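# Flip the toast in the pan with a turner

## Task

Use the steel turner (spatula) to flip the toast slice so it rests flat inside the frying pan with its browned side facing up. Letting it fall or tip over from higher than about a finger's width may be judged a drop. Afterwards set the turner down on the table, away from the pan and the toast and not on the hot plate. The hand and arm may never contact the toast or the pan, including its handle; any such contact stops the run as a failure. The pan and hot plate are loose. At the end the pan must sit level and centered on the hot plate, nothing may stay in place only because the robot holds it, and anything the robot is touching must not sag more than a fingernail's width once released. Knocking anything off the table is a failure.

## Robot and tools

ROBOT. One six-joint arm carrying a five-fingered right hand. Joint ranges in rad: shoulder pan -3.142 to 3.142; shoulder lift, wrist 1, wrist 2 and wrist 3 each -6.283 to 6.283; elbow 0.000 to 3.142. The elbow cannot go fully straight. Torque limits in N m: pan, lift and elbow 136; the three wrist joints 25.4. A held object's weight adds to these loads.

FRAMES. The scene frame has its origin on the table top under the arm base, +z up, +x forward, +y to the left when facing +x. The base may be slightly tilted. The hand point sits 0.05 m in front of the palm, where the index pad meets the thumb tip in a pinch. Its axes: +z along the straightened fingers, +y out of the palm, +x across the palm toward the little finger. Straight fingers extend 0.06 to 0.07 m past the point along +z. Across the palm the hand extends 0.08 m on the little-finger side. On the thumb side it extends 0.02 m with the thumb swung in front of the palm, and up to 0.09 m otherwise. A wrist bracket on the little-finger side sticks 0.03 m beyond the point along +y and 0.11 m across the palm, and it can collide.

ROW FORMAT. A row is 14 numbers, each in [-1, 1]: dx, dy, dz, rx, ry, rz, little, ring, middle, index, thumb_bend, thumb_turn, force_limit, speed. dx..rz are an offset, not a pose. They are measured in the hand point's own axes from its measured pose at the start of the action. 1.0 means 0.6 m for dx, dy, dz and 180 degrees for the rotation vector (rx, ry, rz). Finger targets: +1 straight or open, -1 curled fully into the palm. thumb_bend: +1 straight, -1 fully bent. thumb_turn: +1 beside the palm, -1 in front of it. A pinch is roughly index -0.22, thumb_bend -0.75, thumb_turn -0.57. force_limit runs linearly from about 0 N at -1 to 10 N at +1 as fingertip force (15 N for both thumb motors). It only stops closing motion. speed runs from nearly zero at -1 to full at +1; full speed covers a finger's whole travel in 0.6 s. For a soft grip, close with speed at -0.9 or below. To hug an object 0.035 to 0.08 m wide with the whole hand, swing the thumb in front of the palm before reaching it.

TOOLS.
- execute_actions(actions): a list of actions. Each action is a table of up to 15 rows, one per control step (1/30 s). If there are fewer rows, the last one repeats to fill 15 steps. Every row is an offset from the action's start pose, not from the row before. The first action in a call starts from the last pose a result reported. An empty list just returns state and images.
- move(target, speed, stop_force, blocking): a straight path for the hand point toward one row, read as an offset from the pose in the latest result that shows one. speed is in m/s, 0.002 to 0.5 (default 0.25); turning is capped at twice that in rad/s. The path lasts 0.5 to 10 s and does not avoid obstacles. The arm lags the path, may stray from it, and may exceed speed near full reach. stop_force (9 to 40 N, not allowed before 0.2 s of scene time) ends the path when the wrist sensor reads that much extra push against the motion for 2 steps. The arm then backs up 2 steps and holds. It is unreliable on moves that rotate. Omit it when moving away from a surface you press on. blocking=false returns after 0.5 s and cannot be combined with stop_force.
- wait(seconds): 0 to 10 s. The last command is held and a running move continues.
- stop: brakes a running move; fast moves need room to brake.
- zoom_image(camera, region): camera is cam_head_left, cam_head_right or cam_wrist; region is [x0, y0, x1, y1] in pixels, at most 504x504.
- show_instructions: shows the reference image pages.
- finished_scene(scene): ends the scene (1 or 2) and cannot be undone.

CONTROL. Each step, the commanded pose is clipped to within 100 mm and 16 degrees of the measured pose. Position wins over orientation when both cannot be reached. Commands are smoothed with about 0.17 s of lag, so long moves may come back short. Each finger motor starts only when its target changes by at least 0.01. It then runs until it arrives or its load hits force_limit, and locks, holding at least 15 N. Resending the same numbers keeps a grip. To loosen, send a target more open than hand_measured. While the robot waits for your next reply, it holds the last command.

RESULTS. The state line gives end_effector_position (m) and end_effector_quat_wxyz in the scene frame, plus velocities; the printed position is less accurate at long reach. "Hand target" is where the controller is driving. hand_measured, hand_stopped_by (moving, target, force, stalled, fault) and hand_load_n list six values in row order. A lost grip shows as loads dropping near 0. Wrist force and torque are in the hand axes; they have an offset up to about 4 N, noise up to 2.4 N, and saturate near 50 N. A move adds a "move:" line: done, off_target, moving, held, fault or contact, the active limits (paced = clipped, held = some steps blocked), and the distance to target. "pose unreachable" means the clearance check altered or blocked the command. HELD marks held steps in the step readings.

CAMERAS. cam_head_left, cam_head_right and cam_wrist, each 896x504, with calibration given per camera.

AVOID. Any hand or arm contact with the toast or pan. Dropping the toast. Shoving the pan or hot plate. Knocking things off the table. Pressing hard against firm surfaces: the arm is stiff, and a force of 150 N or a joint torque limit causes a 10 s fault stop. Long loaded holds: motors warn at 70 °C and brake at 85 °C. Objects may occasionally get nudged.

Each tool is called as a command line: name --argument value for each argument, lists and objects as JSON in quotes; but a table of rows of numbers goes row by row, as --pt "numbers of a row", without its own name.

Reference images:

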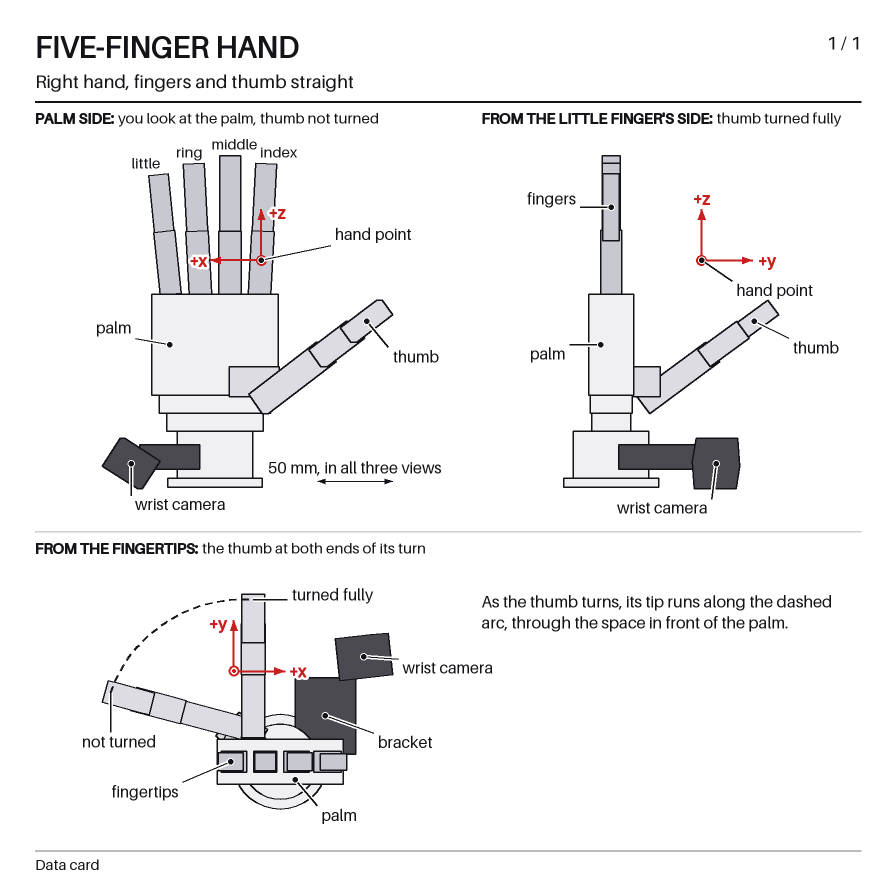

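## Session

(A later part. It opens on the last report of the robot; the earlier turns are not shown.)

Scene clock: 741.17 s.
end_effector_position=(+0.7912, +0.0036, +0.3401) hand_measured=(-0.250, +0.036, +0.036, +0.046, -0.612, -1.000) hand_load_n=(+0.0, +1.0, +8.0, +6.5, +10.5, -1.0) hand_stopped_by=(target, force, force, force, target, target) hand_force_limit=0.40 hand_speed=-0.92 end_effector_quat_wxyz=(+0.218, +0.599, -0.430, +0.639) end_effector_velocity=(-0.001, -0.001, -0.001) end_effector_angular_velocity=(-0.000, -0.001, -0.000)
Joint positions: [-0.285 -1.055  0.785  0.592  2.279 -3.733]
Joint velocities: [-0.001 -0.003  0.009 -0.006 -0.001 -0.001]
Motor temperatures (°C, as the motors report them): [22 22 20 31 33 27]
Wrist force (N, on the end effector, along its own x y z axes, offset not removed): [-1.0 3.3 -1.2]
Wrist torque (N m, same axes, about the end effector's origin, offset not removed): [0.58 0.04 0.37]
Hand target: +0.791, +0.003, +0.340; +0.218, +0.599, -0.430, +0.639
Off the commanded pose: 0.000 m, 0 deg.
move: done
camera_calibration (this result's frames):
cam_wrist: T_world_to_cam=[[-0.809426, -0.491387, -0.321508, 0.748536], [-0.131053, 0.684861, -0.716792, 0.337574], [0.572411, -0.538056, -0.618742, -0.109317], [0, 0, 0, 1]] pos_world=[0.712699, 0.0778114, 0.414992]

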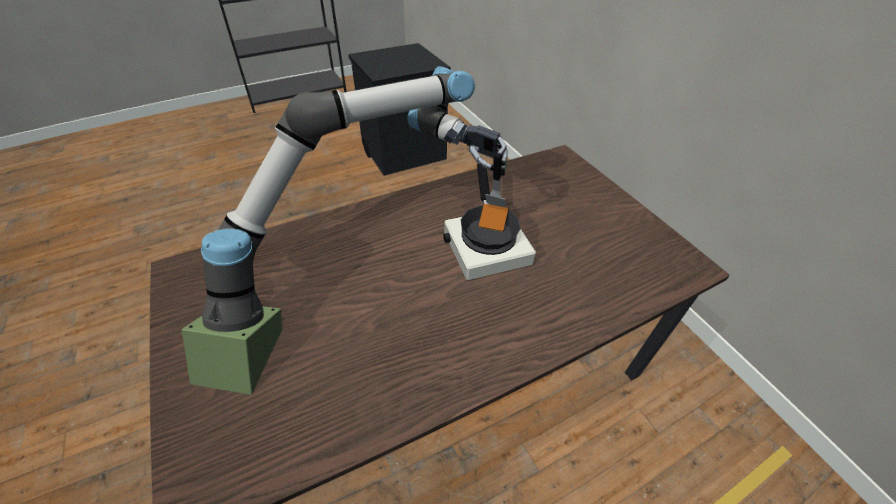

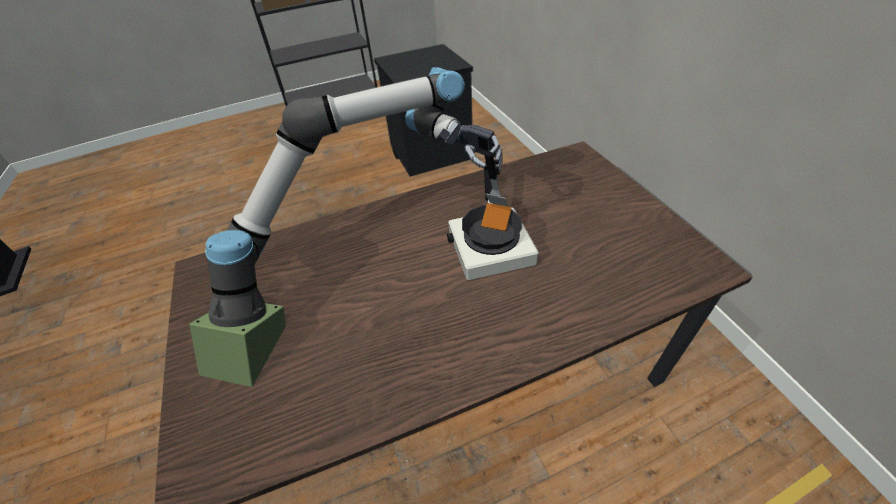

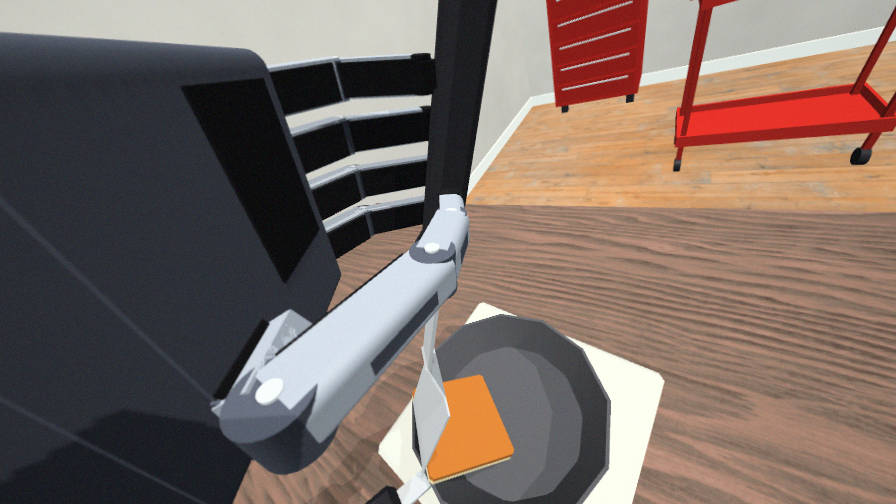

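move --target '[-0.0028,0.0076,0.0019,0,0,0,-0.25,-0.3,-0.35,-0.4,-0.62,-1,0.4,-0.92]' --speed 0.005

zoom_image --camera "cam_head_right" --region '[460, 160, 560, 260]'

zoom_image --camera "cam_wrist" --region '[360, 324, 540, 504]'

Scene clock: 749.27 s.
end_effector_position=(+0.7886, +0.0006, +0.3371) hand_measured=(-0.250, +0.036, +0.036, +0.046, -0.612, -1.000) hand_load_n=(+0.0, +1.0, +8.0, +6.5, +10.5, -1.0) hand_stopped_by=(target, force, force, force, target, target) hand_force_limit=0.40 hand_speed=-0.92 end_effector_quat_wxyz=(+0.218, +0.599, -0.430, +0.639) end_effector_velocity=(-0.000, -0.000, -0.000) end_effector_angular_velocity=(-0.000, -0.001, +0.000)
Joint positions: [-0.288 -1.064  0.811  0.574  2.276 -3.734]
Joint velocities: [-0.    -0.001  0.004 -0.003 -0.    -0.   ]
Motor temperatures (°C, as the motors report them): [22 22 20 31 33 27]
Wrist force (N, on the end effector, along its own x y z axes, offset not removed): [1.2 0.7 -0.9]
Wrist torque (N m, same axes, about the end effector's origin, offset not removed): [0.20 -0.26 0.31]
Hand target: +0.789, +0.001, +0.337; +0.218, +0.599, -0.430, +0.639
Off the commanded pose: 0.000 m, 0 deg.
move: done
camera_calibration (this result's frames):
cam_wrist: T_world_to_cam=[[-0.809438, -0.49137, -0.321505, 0.744052], [-0.131045, 0.684867, -0.716787, 0.337099], [0.572396, -0.538063, -0.61875, -0.111228], [0, 0, 0, 1]] pos_world=[0.710106, 0.0748891, 0.412022]

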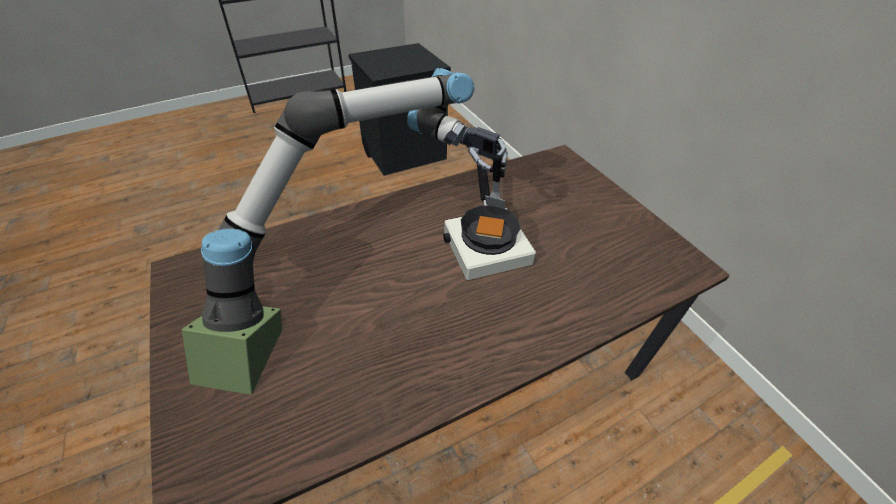

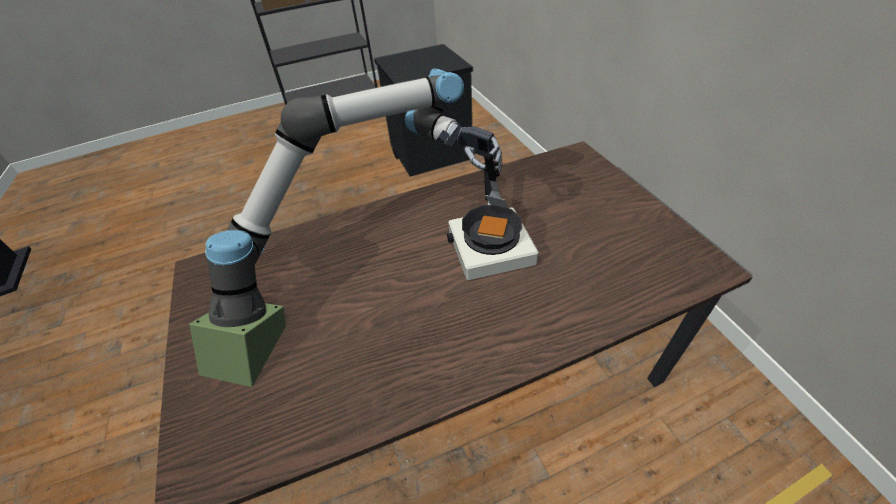

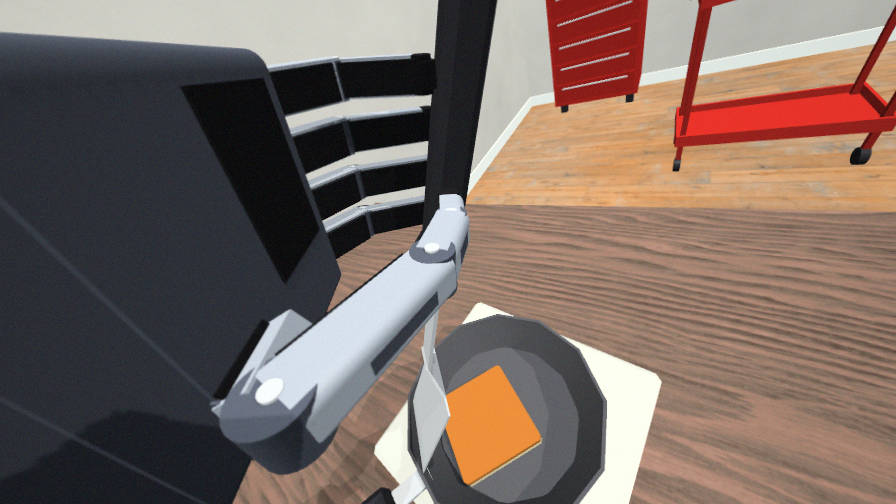

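Region (460, 160, 560, 260) of cam_head_right's 896x504 image, scaled by 5.040, with more detail than that image has.

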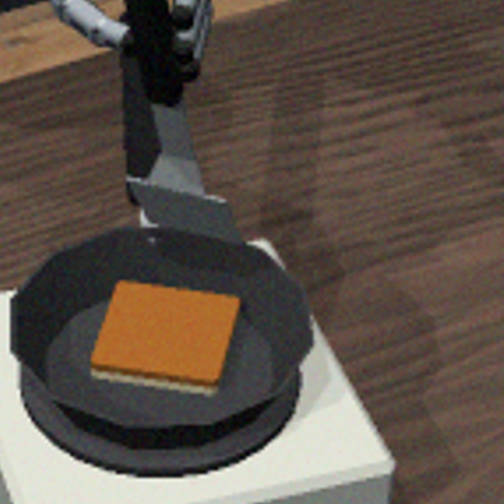

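Region (360, 324, 540, 504) of cam_wrist's 896x504 image, scaled by 2.800, with more detail than that image has.

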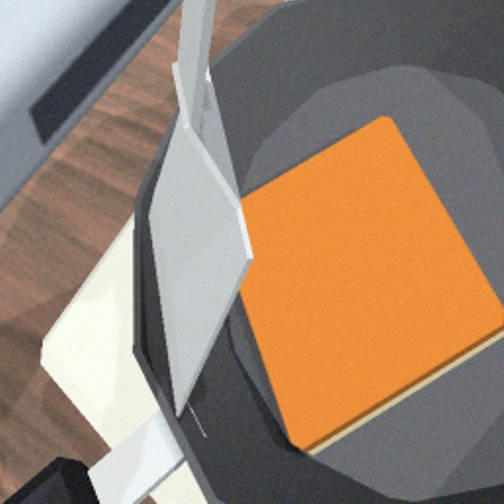

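move --target '[-0.0074,0.3977,-0.1154,0.1441,-0.2439,0.2960,-0.25,-0.3,-0.35,-0.4,-0.62,-1,0.4,-0.92]' --speed 0.3

zoom_image --camera "cam_head_right" --region '[360, 140, 560, 300]'

Scene clock: 777.23 s.
end_effector_position=(+0.5603, -0.0700, +0.2698) hand_measured=(-0.250, +0.036, +0.036, +0.046, -0.612, -1.000) hand_load_n=(+0.0, +1.0, +8.0, +6.0, +11.5, -1.0) hand_stopped_by=(target, force, force, force, target, target) hand_force_limit=0.40 hand_speed=-0.92 end_effector_quat_wxyz=(-0.382, +0.568, -0.547, +0.483) end_effector_velocity=(-0.001, -0.000, -0.001) end_effector_angular_velocity=(+0.010, -0.010, +0.005)
Joint positions: [-1.255 -1.739  2.176 -0.448  0.509 -2.841]
Joint velocities: [-0.004 -0.001  0.014 -0.036 -0.007  0.03 ]
Motor temperatures (°C, as the motors report them): [22 22 20 31 33 27]
Wrist force (N, on the end effector, along its own x y z axes, offset not removed): [0.9 4.8 -2.7]
Wrist torque (N m, same axes, about the end effector's origin, offset not removed): [0.72 0.00 0.26]
Hand target: +0.560, -0.070, +0.270; -0.382, +0.568, -0.546, +0.483
Off the commanded pose: 0.001 m, 0 deg.
move: done
camera_calibration (this result's frames):
cam_wrist: T_world_to_cam=[[-0.289444, -0.0680618, -0.954772, 0.412009], [-0.48259, 0.871794, 0.084153, 0.301265], [0.826637, 0.485121, -0.285182, -0.220995], [0, 0, 0, 1]] pos_world=[0.447324, -0.12739, 0.304998]

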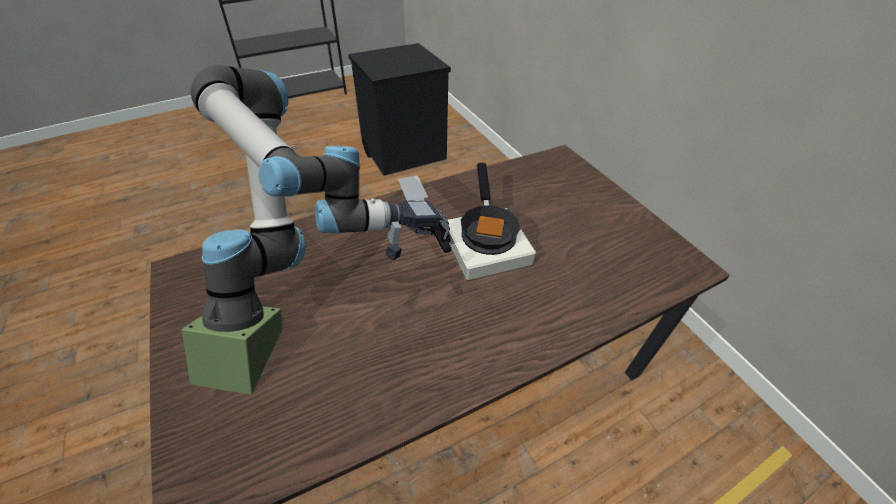

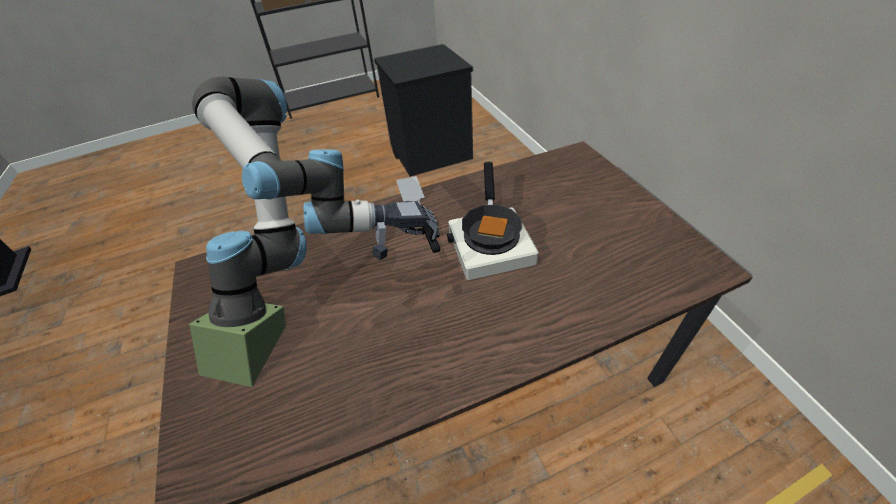

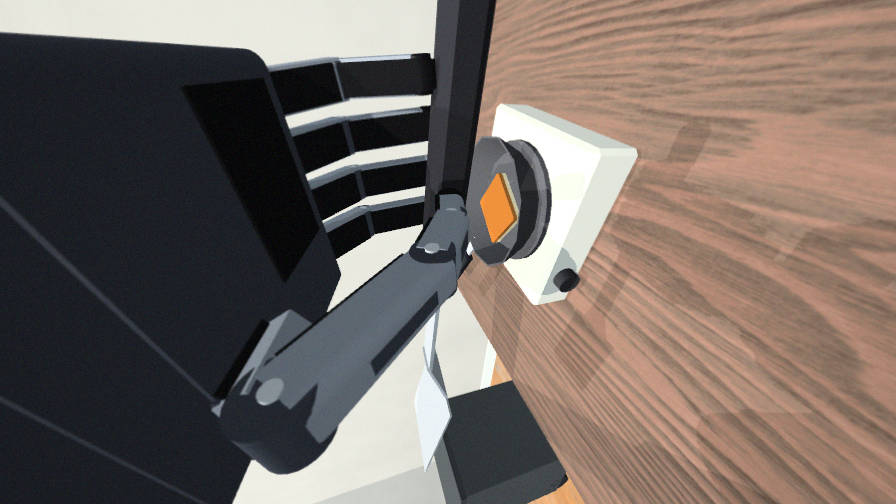

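Region (360, 140, 560, 300) of cam_head_right's 896x504 image, scaled by 2.520, with more detail than that image has; it fills the top 403 rows of this view, and the rest is white.

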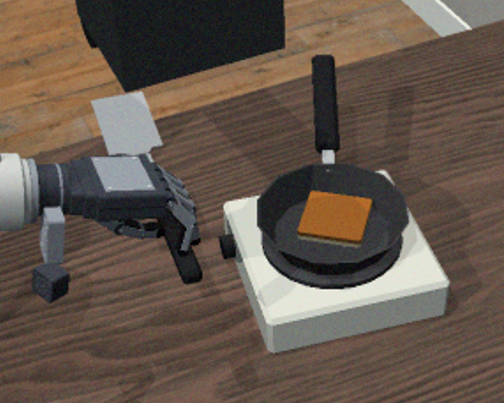

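move --target '[-0.0474,0.3917,0.0390,0,0,0,-0.25,-0.3,-0.35,-0.4,-0.62,-1,0.4,-0.92]' --speed 0.25

zoom_image --camera "cam_head_right" --region '[340, 200, 480, 320]'

zoom_image --camera "cam_head_left" --region '[340, 200, 480, 320]'

Scene clock: 782.57 s.
end_effector_position=(+0.5256, -0.0704, +0.0345) hand_measured=(-0.250, +0.036, +0.036, +0.046, -0.612, -1.000) hand_load_n=(+0.0, +1.0, +8.0, +6.0, +11.5, -1.0) hand_stopped_by=(target, force, force, force, target, target) hand_force_limit=0.40 hand_speed=-0.92 end_effector_quat_wxyz=(-0.381, +0.568, -0.547, +0.483) end_effector_velocity=(+0.000, -0.001, -0.002) end_effector_angular_velocity=(+0.002, -0.005, +0.000)
Joint positions: [-0.973 -1.264  2.489 -1.232  0.79  -2.845]
Joint velocities: [ 0.003  0.011  0.001 -0.019  0.005  0.007]
Motor temperatures (°C, as the motors report them): [22 22 20 31 33 27]
Wrist force (N, on the end effector, along its own x y z axes, offset not removed): [1.5 2.6 -0.7]
Wrist torque (N m, same axes, about the end effector's origin, offset not removed): [0.37 -0.16 0.29]
Hand target: +0.526, -0.070, +0.034; -0.382, +0.568, -0.547, +0.483
Off the commanded pose: 0.000 m, 0 deg.
move: done
camera_calibration (this result's frames):
cam_wrist: T_world_to_cam=[[-0.289674, -0.0679257, -0.954712, 0.177411], [-0.482542, 0.871799, 0.0843838, 0.304597], [0.826585, 0.485132, -0.285314, -0.259204], [0, 0, 0, 1]] pos_world=[0.412626, -0.127748, 0.0697187]

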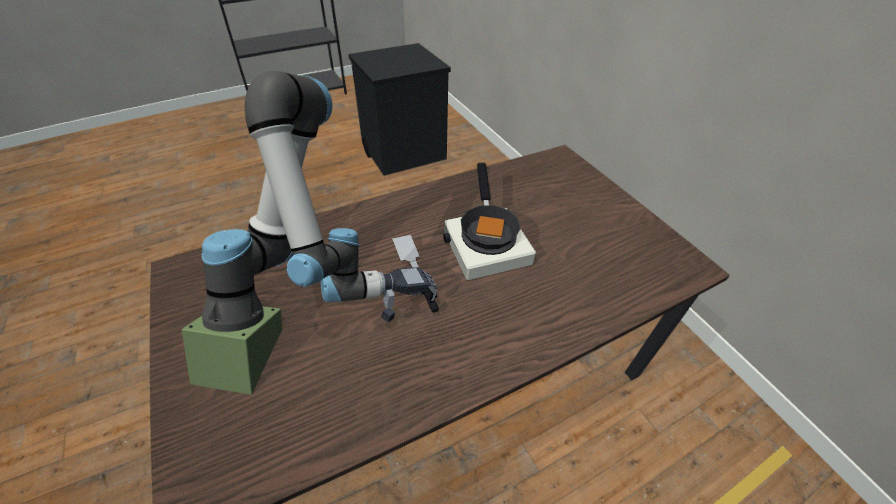

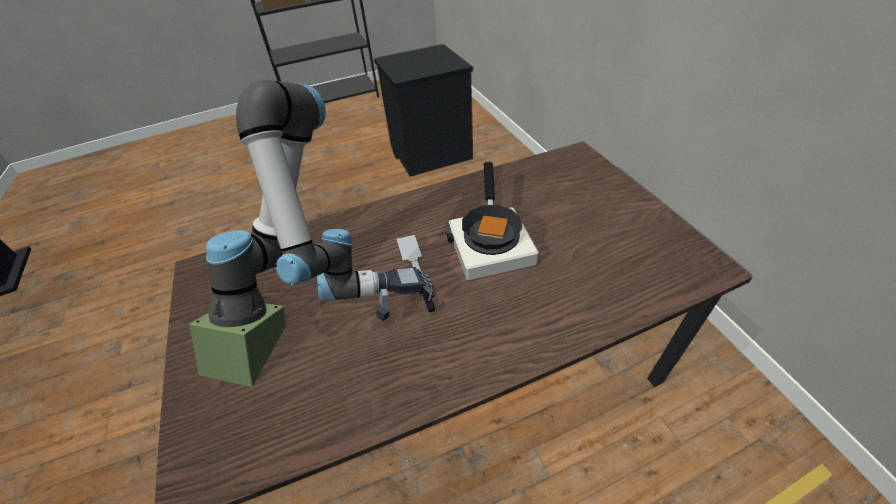

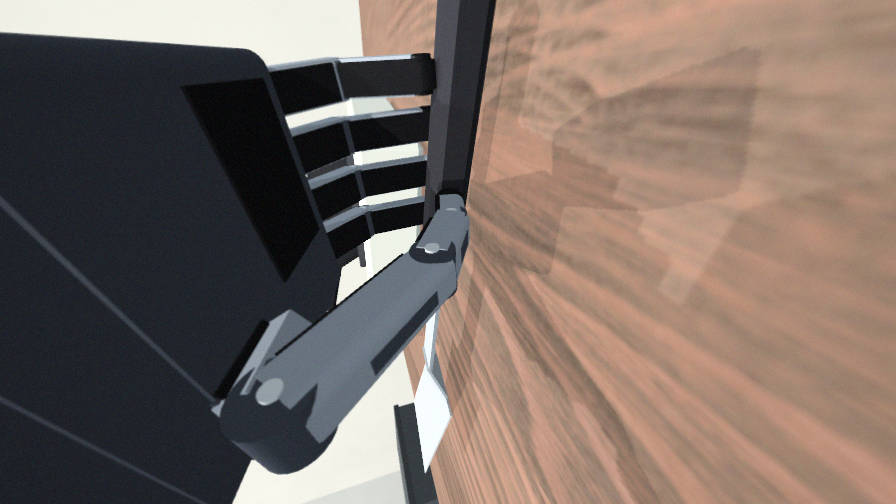

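Region (340, 200, 480, 320) of cam_head_right's 896x504 image, scaled by 3.600, with more detail than that image has; it fills the top 432 rows of this view, and the rest is white.

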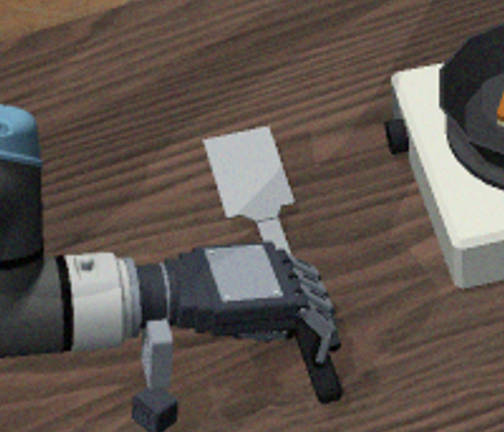

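Region (340, 200, 480, 320) of cam_head_left's 896x504 image, scaled by 3.600, with more detail than that image has; it fills the top 432 rows of this view, and the rest is white.

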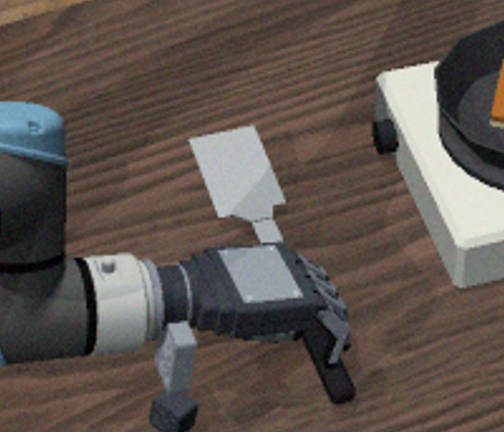

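move --target '[-0.0040,0.0297,0.0075,0,0,0,-0.25,-0.3,-0.35,-0.4,-0.62,-1,0.4,-0.92]' --speed 0.02 --stop_force 9

Scene clock: 790.33 s.
end_effector_position=(+0.5256, -0.0704, +0.0161) hand_measured=(-0.250, +0.036, +0.036, +0.046, -0.612, -1.000) hand_load_n=(-1.0, +1.0, +7.5, +5.5, +12.0, -0.5) hand_stopped_by=(target, force, force, force, target, target) hand_force_limit=0.40 hand_speed=-0.92 end_effector_quat_wxyz=(-0.381, +0.568, -0.547, +0.483) end_effector_velocity=(-0.000, -0.000, -0.002) end_effector_angular_velocity=(+0.001, +0.000, -0.002)
Joint positions: [-0.941 -1.201  2.487 -1.292  0.822 -2.846]
Joint velocities: [ 0.003  0.006  0.001 -0.005  0.004  0.   ]
Motor temperatures (°C, as the motors report them): [22 22 20 31 33 27]
Wrist force (N, on the end effector, along its own x y z axes, offset not removed): [-0.5 0.4 -0.3]
Wrist torque (N m, same axes, about the end effector's origin, offset not removed): [0.30 0.10 0.00]
Hand target: +0.526, -0.070, +0.016; -0.381, +0.568, -0.547, +0.483
Off the commanded pose: 0.000 m, 0 deg.
move: done
camera_calibration (this result's frames):
cam_wrist: T_world_to_cam=[[-0.28967, -0.0680021, -0.954708, 0.15984], [-0.482581, 0.871783, 0.0843256, 0.306206], [0.826563, 0.48515, -0.285346, -0.264443], [0, 0, 0, 1]] pos_world=[0.412649, -0.127781, 0.0513215]

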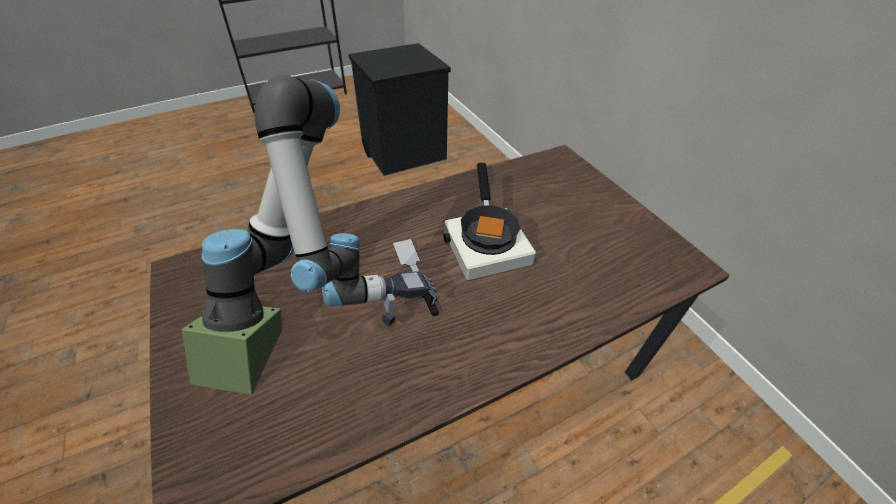

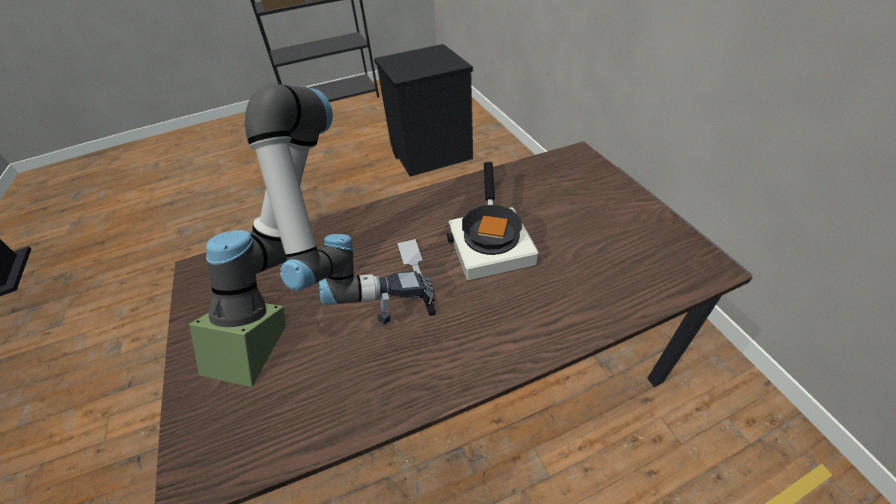

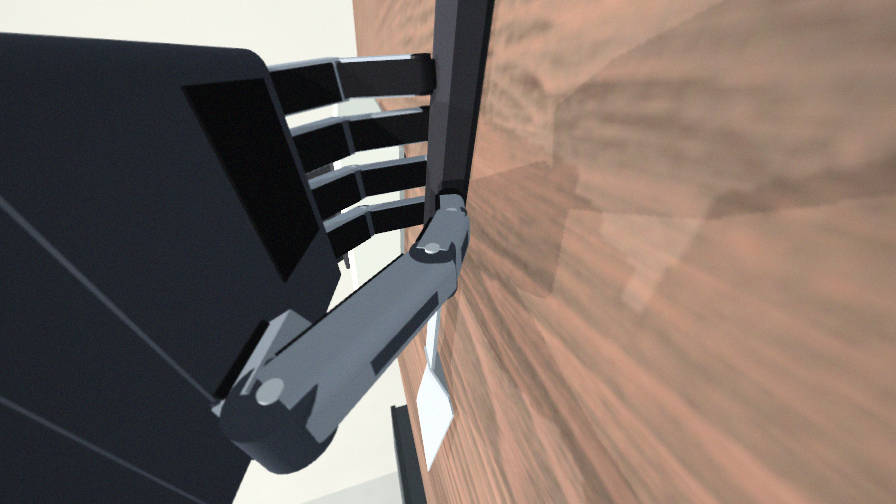

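execute_actions --actions '[[[0,0,0,0,0,0,-0.25,0.16,0.13,0.16,-0.62,-1,0.4,-0.85]]]'

Scene clock: 793.73 s.
end_effector_position=(+0.5256, -0.0704, +0.0161) hand_measured=(-0.250, +0.134, +0.130, +0.144, -0.618, -1.000) hand_load_n=(+0.5, +0.0, +0.0, +0.0, +1.0, +0.0) hand_stopped_by=(target, moving, moving, moving, target, target) hand_force_limit=0.40 hand_speed=-0.85 end_effector_quat_wxyz=(-0.382, +0.568, -0.547, +0.483) end_effector_velocity=(-0.000, +0.000, -0.000) end_effector_angular_velocity=(+0.000, +0.000, -0.000)
Joint positions: [-0.941 -1.201  2.487 -1.292  0.822 -2.846]
Joint velocities: [-0.    -0.     0.001 -0.    -0.    -0.   ]
Motor temperatures (°C, as the motors report them): [22 22 20 31 33 27]
Wrist force (N, on the end effector, along its own x y z axes, offset not removed): [0.2 1.8 -1.3]
Wrist torque (N m, same axes, about the end effector's origin, offset not removed): [0.49 -0.01 0.23]
Hand target: +0.526, -0.070, +0.016; -0.381, +0.568, -0.547, +0.483
Off the commanded pose: 0.000 m, 0 deg.
Step readings (end_effector_position):
0: (+0.5256, -0.0704, +0.0159)
1: (+0.5256, -0.0704, +0.0159)
2: (+0.5256, -0.0704, +0.0159)
4: (+0.5256, -0.0704, +0.0159)
8: (+0.5256, -0.0704, +0.0160)
15: end_effector_position above
camera_calibration (this result's frames):
cam_wrist: T_world_to_cam=[[-0.289683, -0.0679125, -0.95471, 0.159842], [-0.482606, 0.87176, 0.0844226, 0.306197], [0.826545, 0.485204, -0.285309, -0.264455], [0, 0, 0, 1]] pos_world=[0.412659, -0.12776, 0.0513014]

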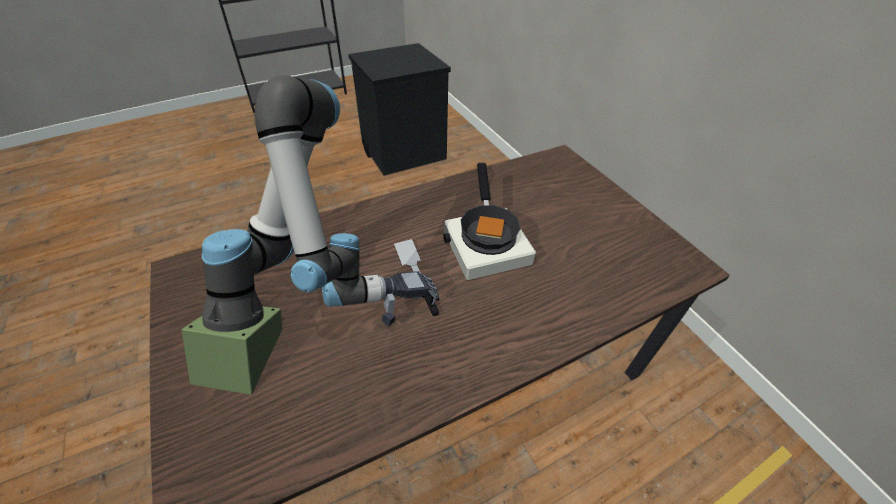

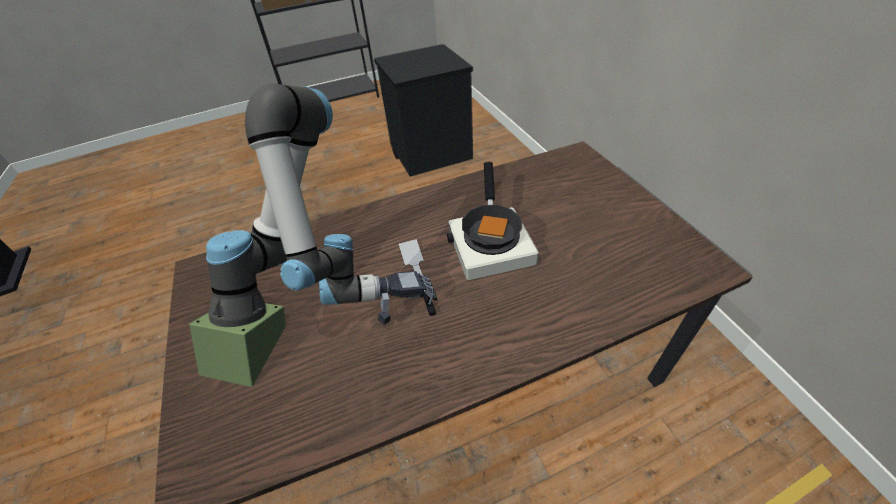

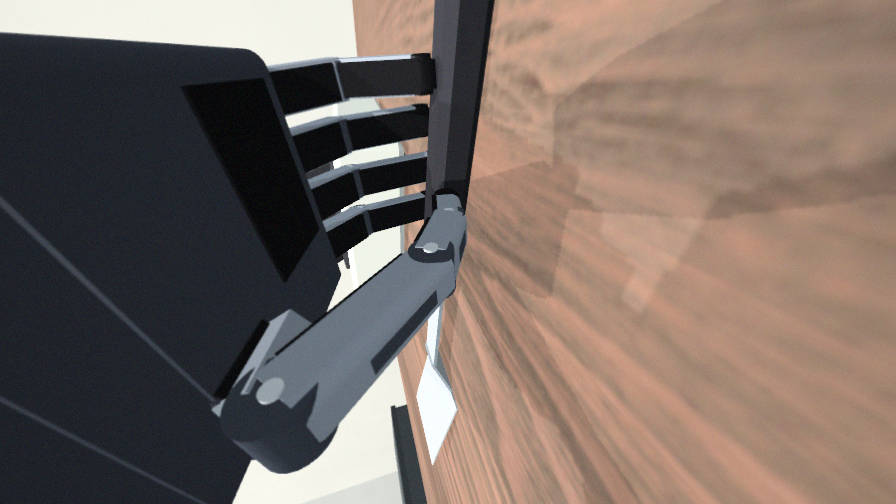

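move --target '[0.0134,-0.0950,-0.0292,0,0,0,-0.25,0.16,0.13,0.16,-0.62,-1,0.4,-0.85]' --speed 0.1

zoom_image --camera "cam_head_right" --region '[360, 180, 560, 330]'

zoom_image --camera "cam_head_left" --region '[440, 190, 540, 290]'

Scene clock: 797.83 s.
end_effector_position=(+0.5225, -0.0703, +0.0761) hand_measured=(-0.250, +0.160, +0.130, +0.160, -0.620, -1.000) hand_load_n=(+0.0, +0.0, +0.0, +0.0, +0.0, +0.0) hand_stopped_by=(target, target, target, target, target, target) hand_force_limit=0.40 hand_speed=-0.85 end_effector_quat_wxyz=(-0.382, +0.568, -0.547, +0.483) end_effector_velocity=(+0.000, +0.000, +0.002) end_effector_angular_velocity=(-0.000, +0.002, +0.001)
Joint positions: [-1.055 -1.403  2.489 -1.094  0.709 -2.844]
Joint velocities: [-0.003 -0.007 -0.002  0.011 -0.005 -0.002]
Motor temperatures (°C, as the motors report them): [22 22 20 31 33 27]
Wrist force (N, on the end effector, along its own x y z axes, offset not removed): [1.1 0.4 0.2]
Wrist torque (N m, same axes, about the end effector's origin, offset not removed): [0.04 -0.11 0.29]
Hand target: +0.522, -0.070, +0.076; -0.381, +0.568, -0.547, +0.483
Off the commanded pose: 0.000 m, 0 deg.
move: done
camera_calibration (this result's frames):
cam_wrist: T_world_to_cam=[[-0.289605, -0.0679349, -0.954732, 0.216176], [-0.482608, 0.871764, 0.0843614, 0.299618], [0.82657, 0.485193, -0.285253, -0.24484], [0, 0, 0, 1]] pos_world=[0.409581, -0.127716, 0.111273]

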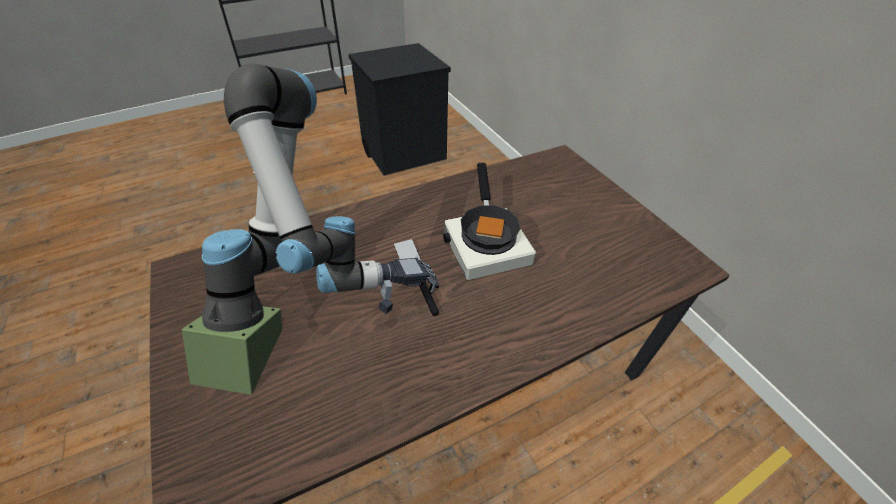

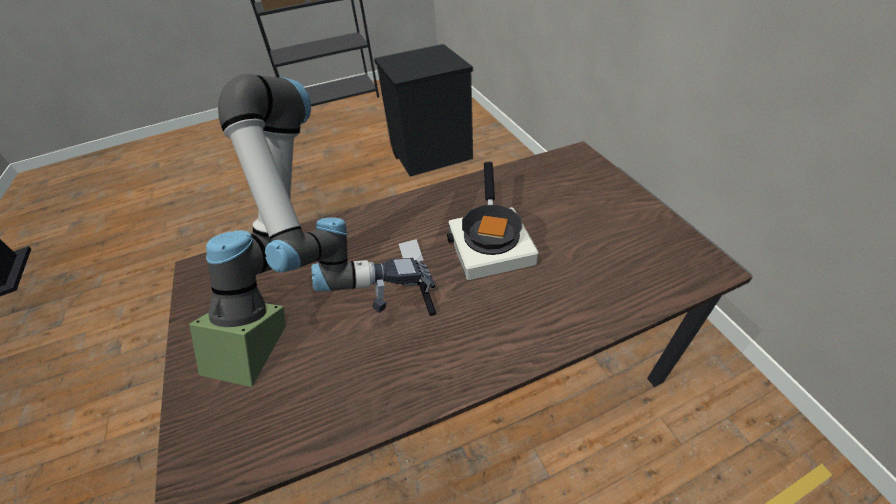

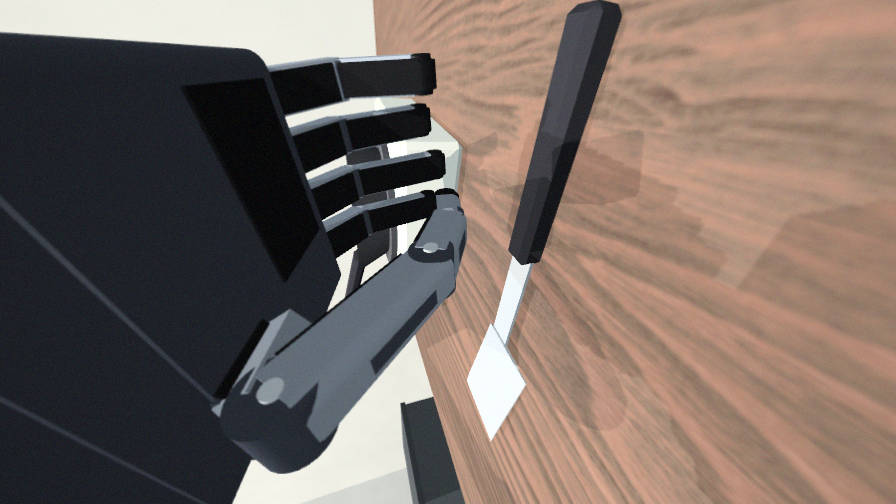

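Region (360, 180, 560, 330) of cam_head_right's 896x504 image, scaled by 2.520, with more detail than that image has; it fills the top 378 rows of this view, and the rest is white.

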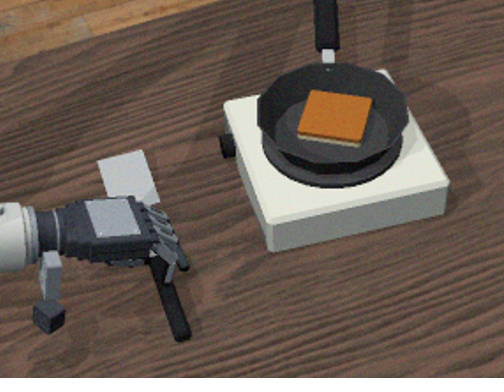

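Region (440, 190, 540, 290) of cam_head_left's 896x504 image, scaled by 5.040, with more detail than that image has.

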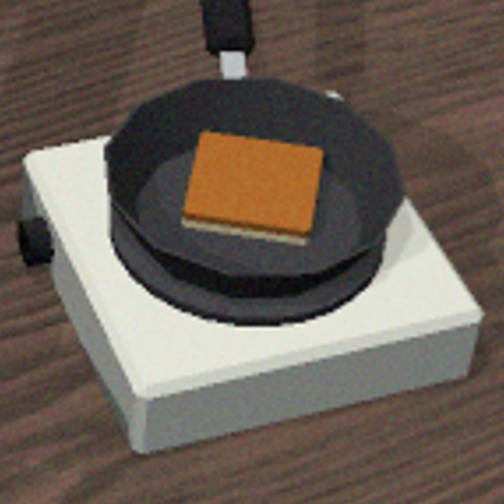

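finished_scene --scene 1

The scene is finished: the task was done.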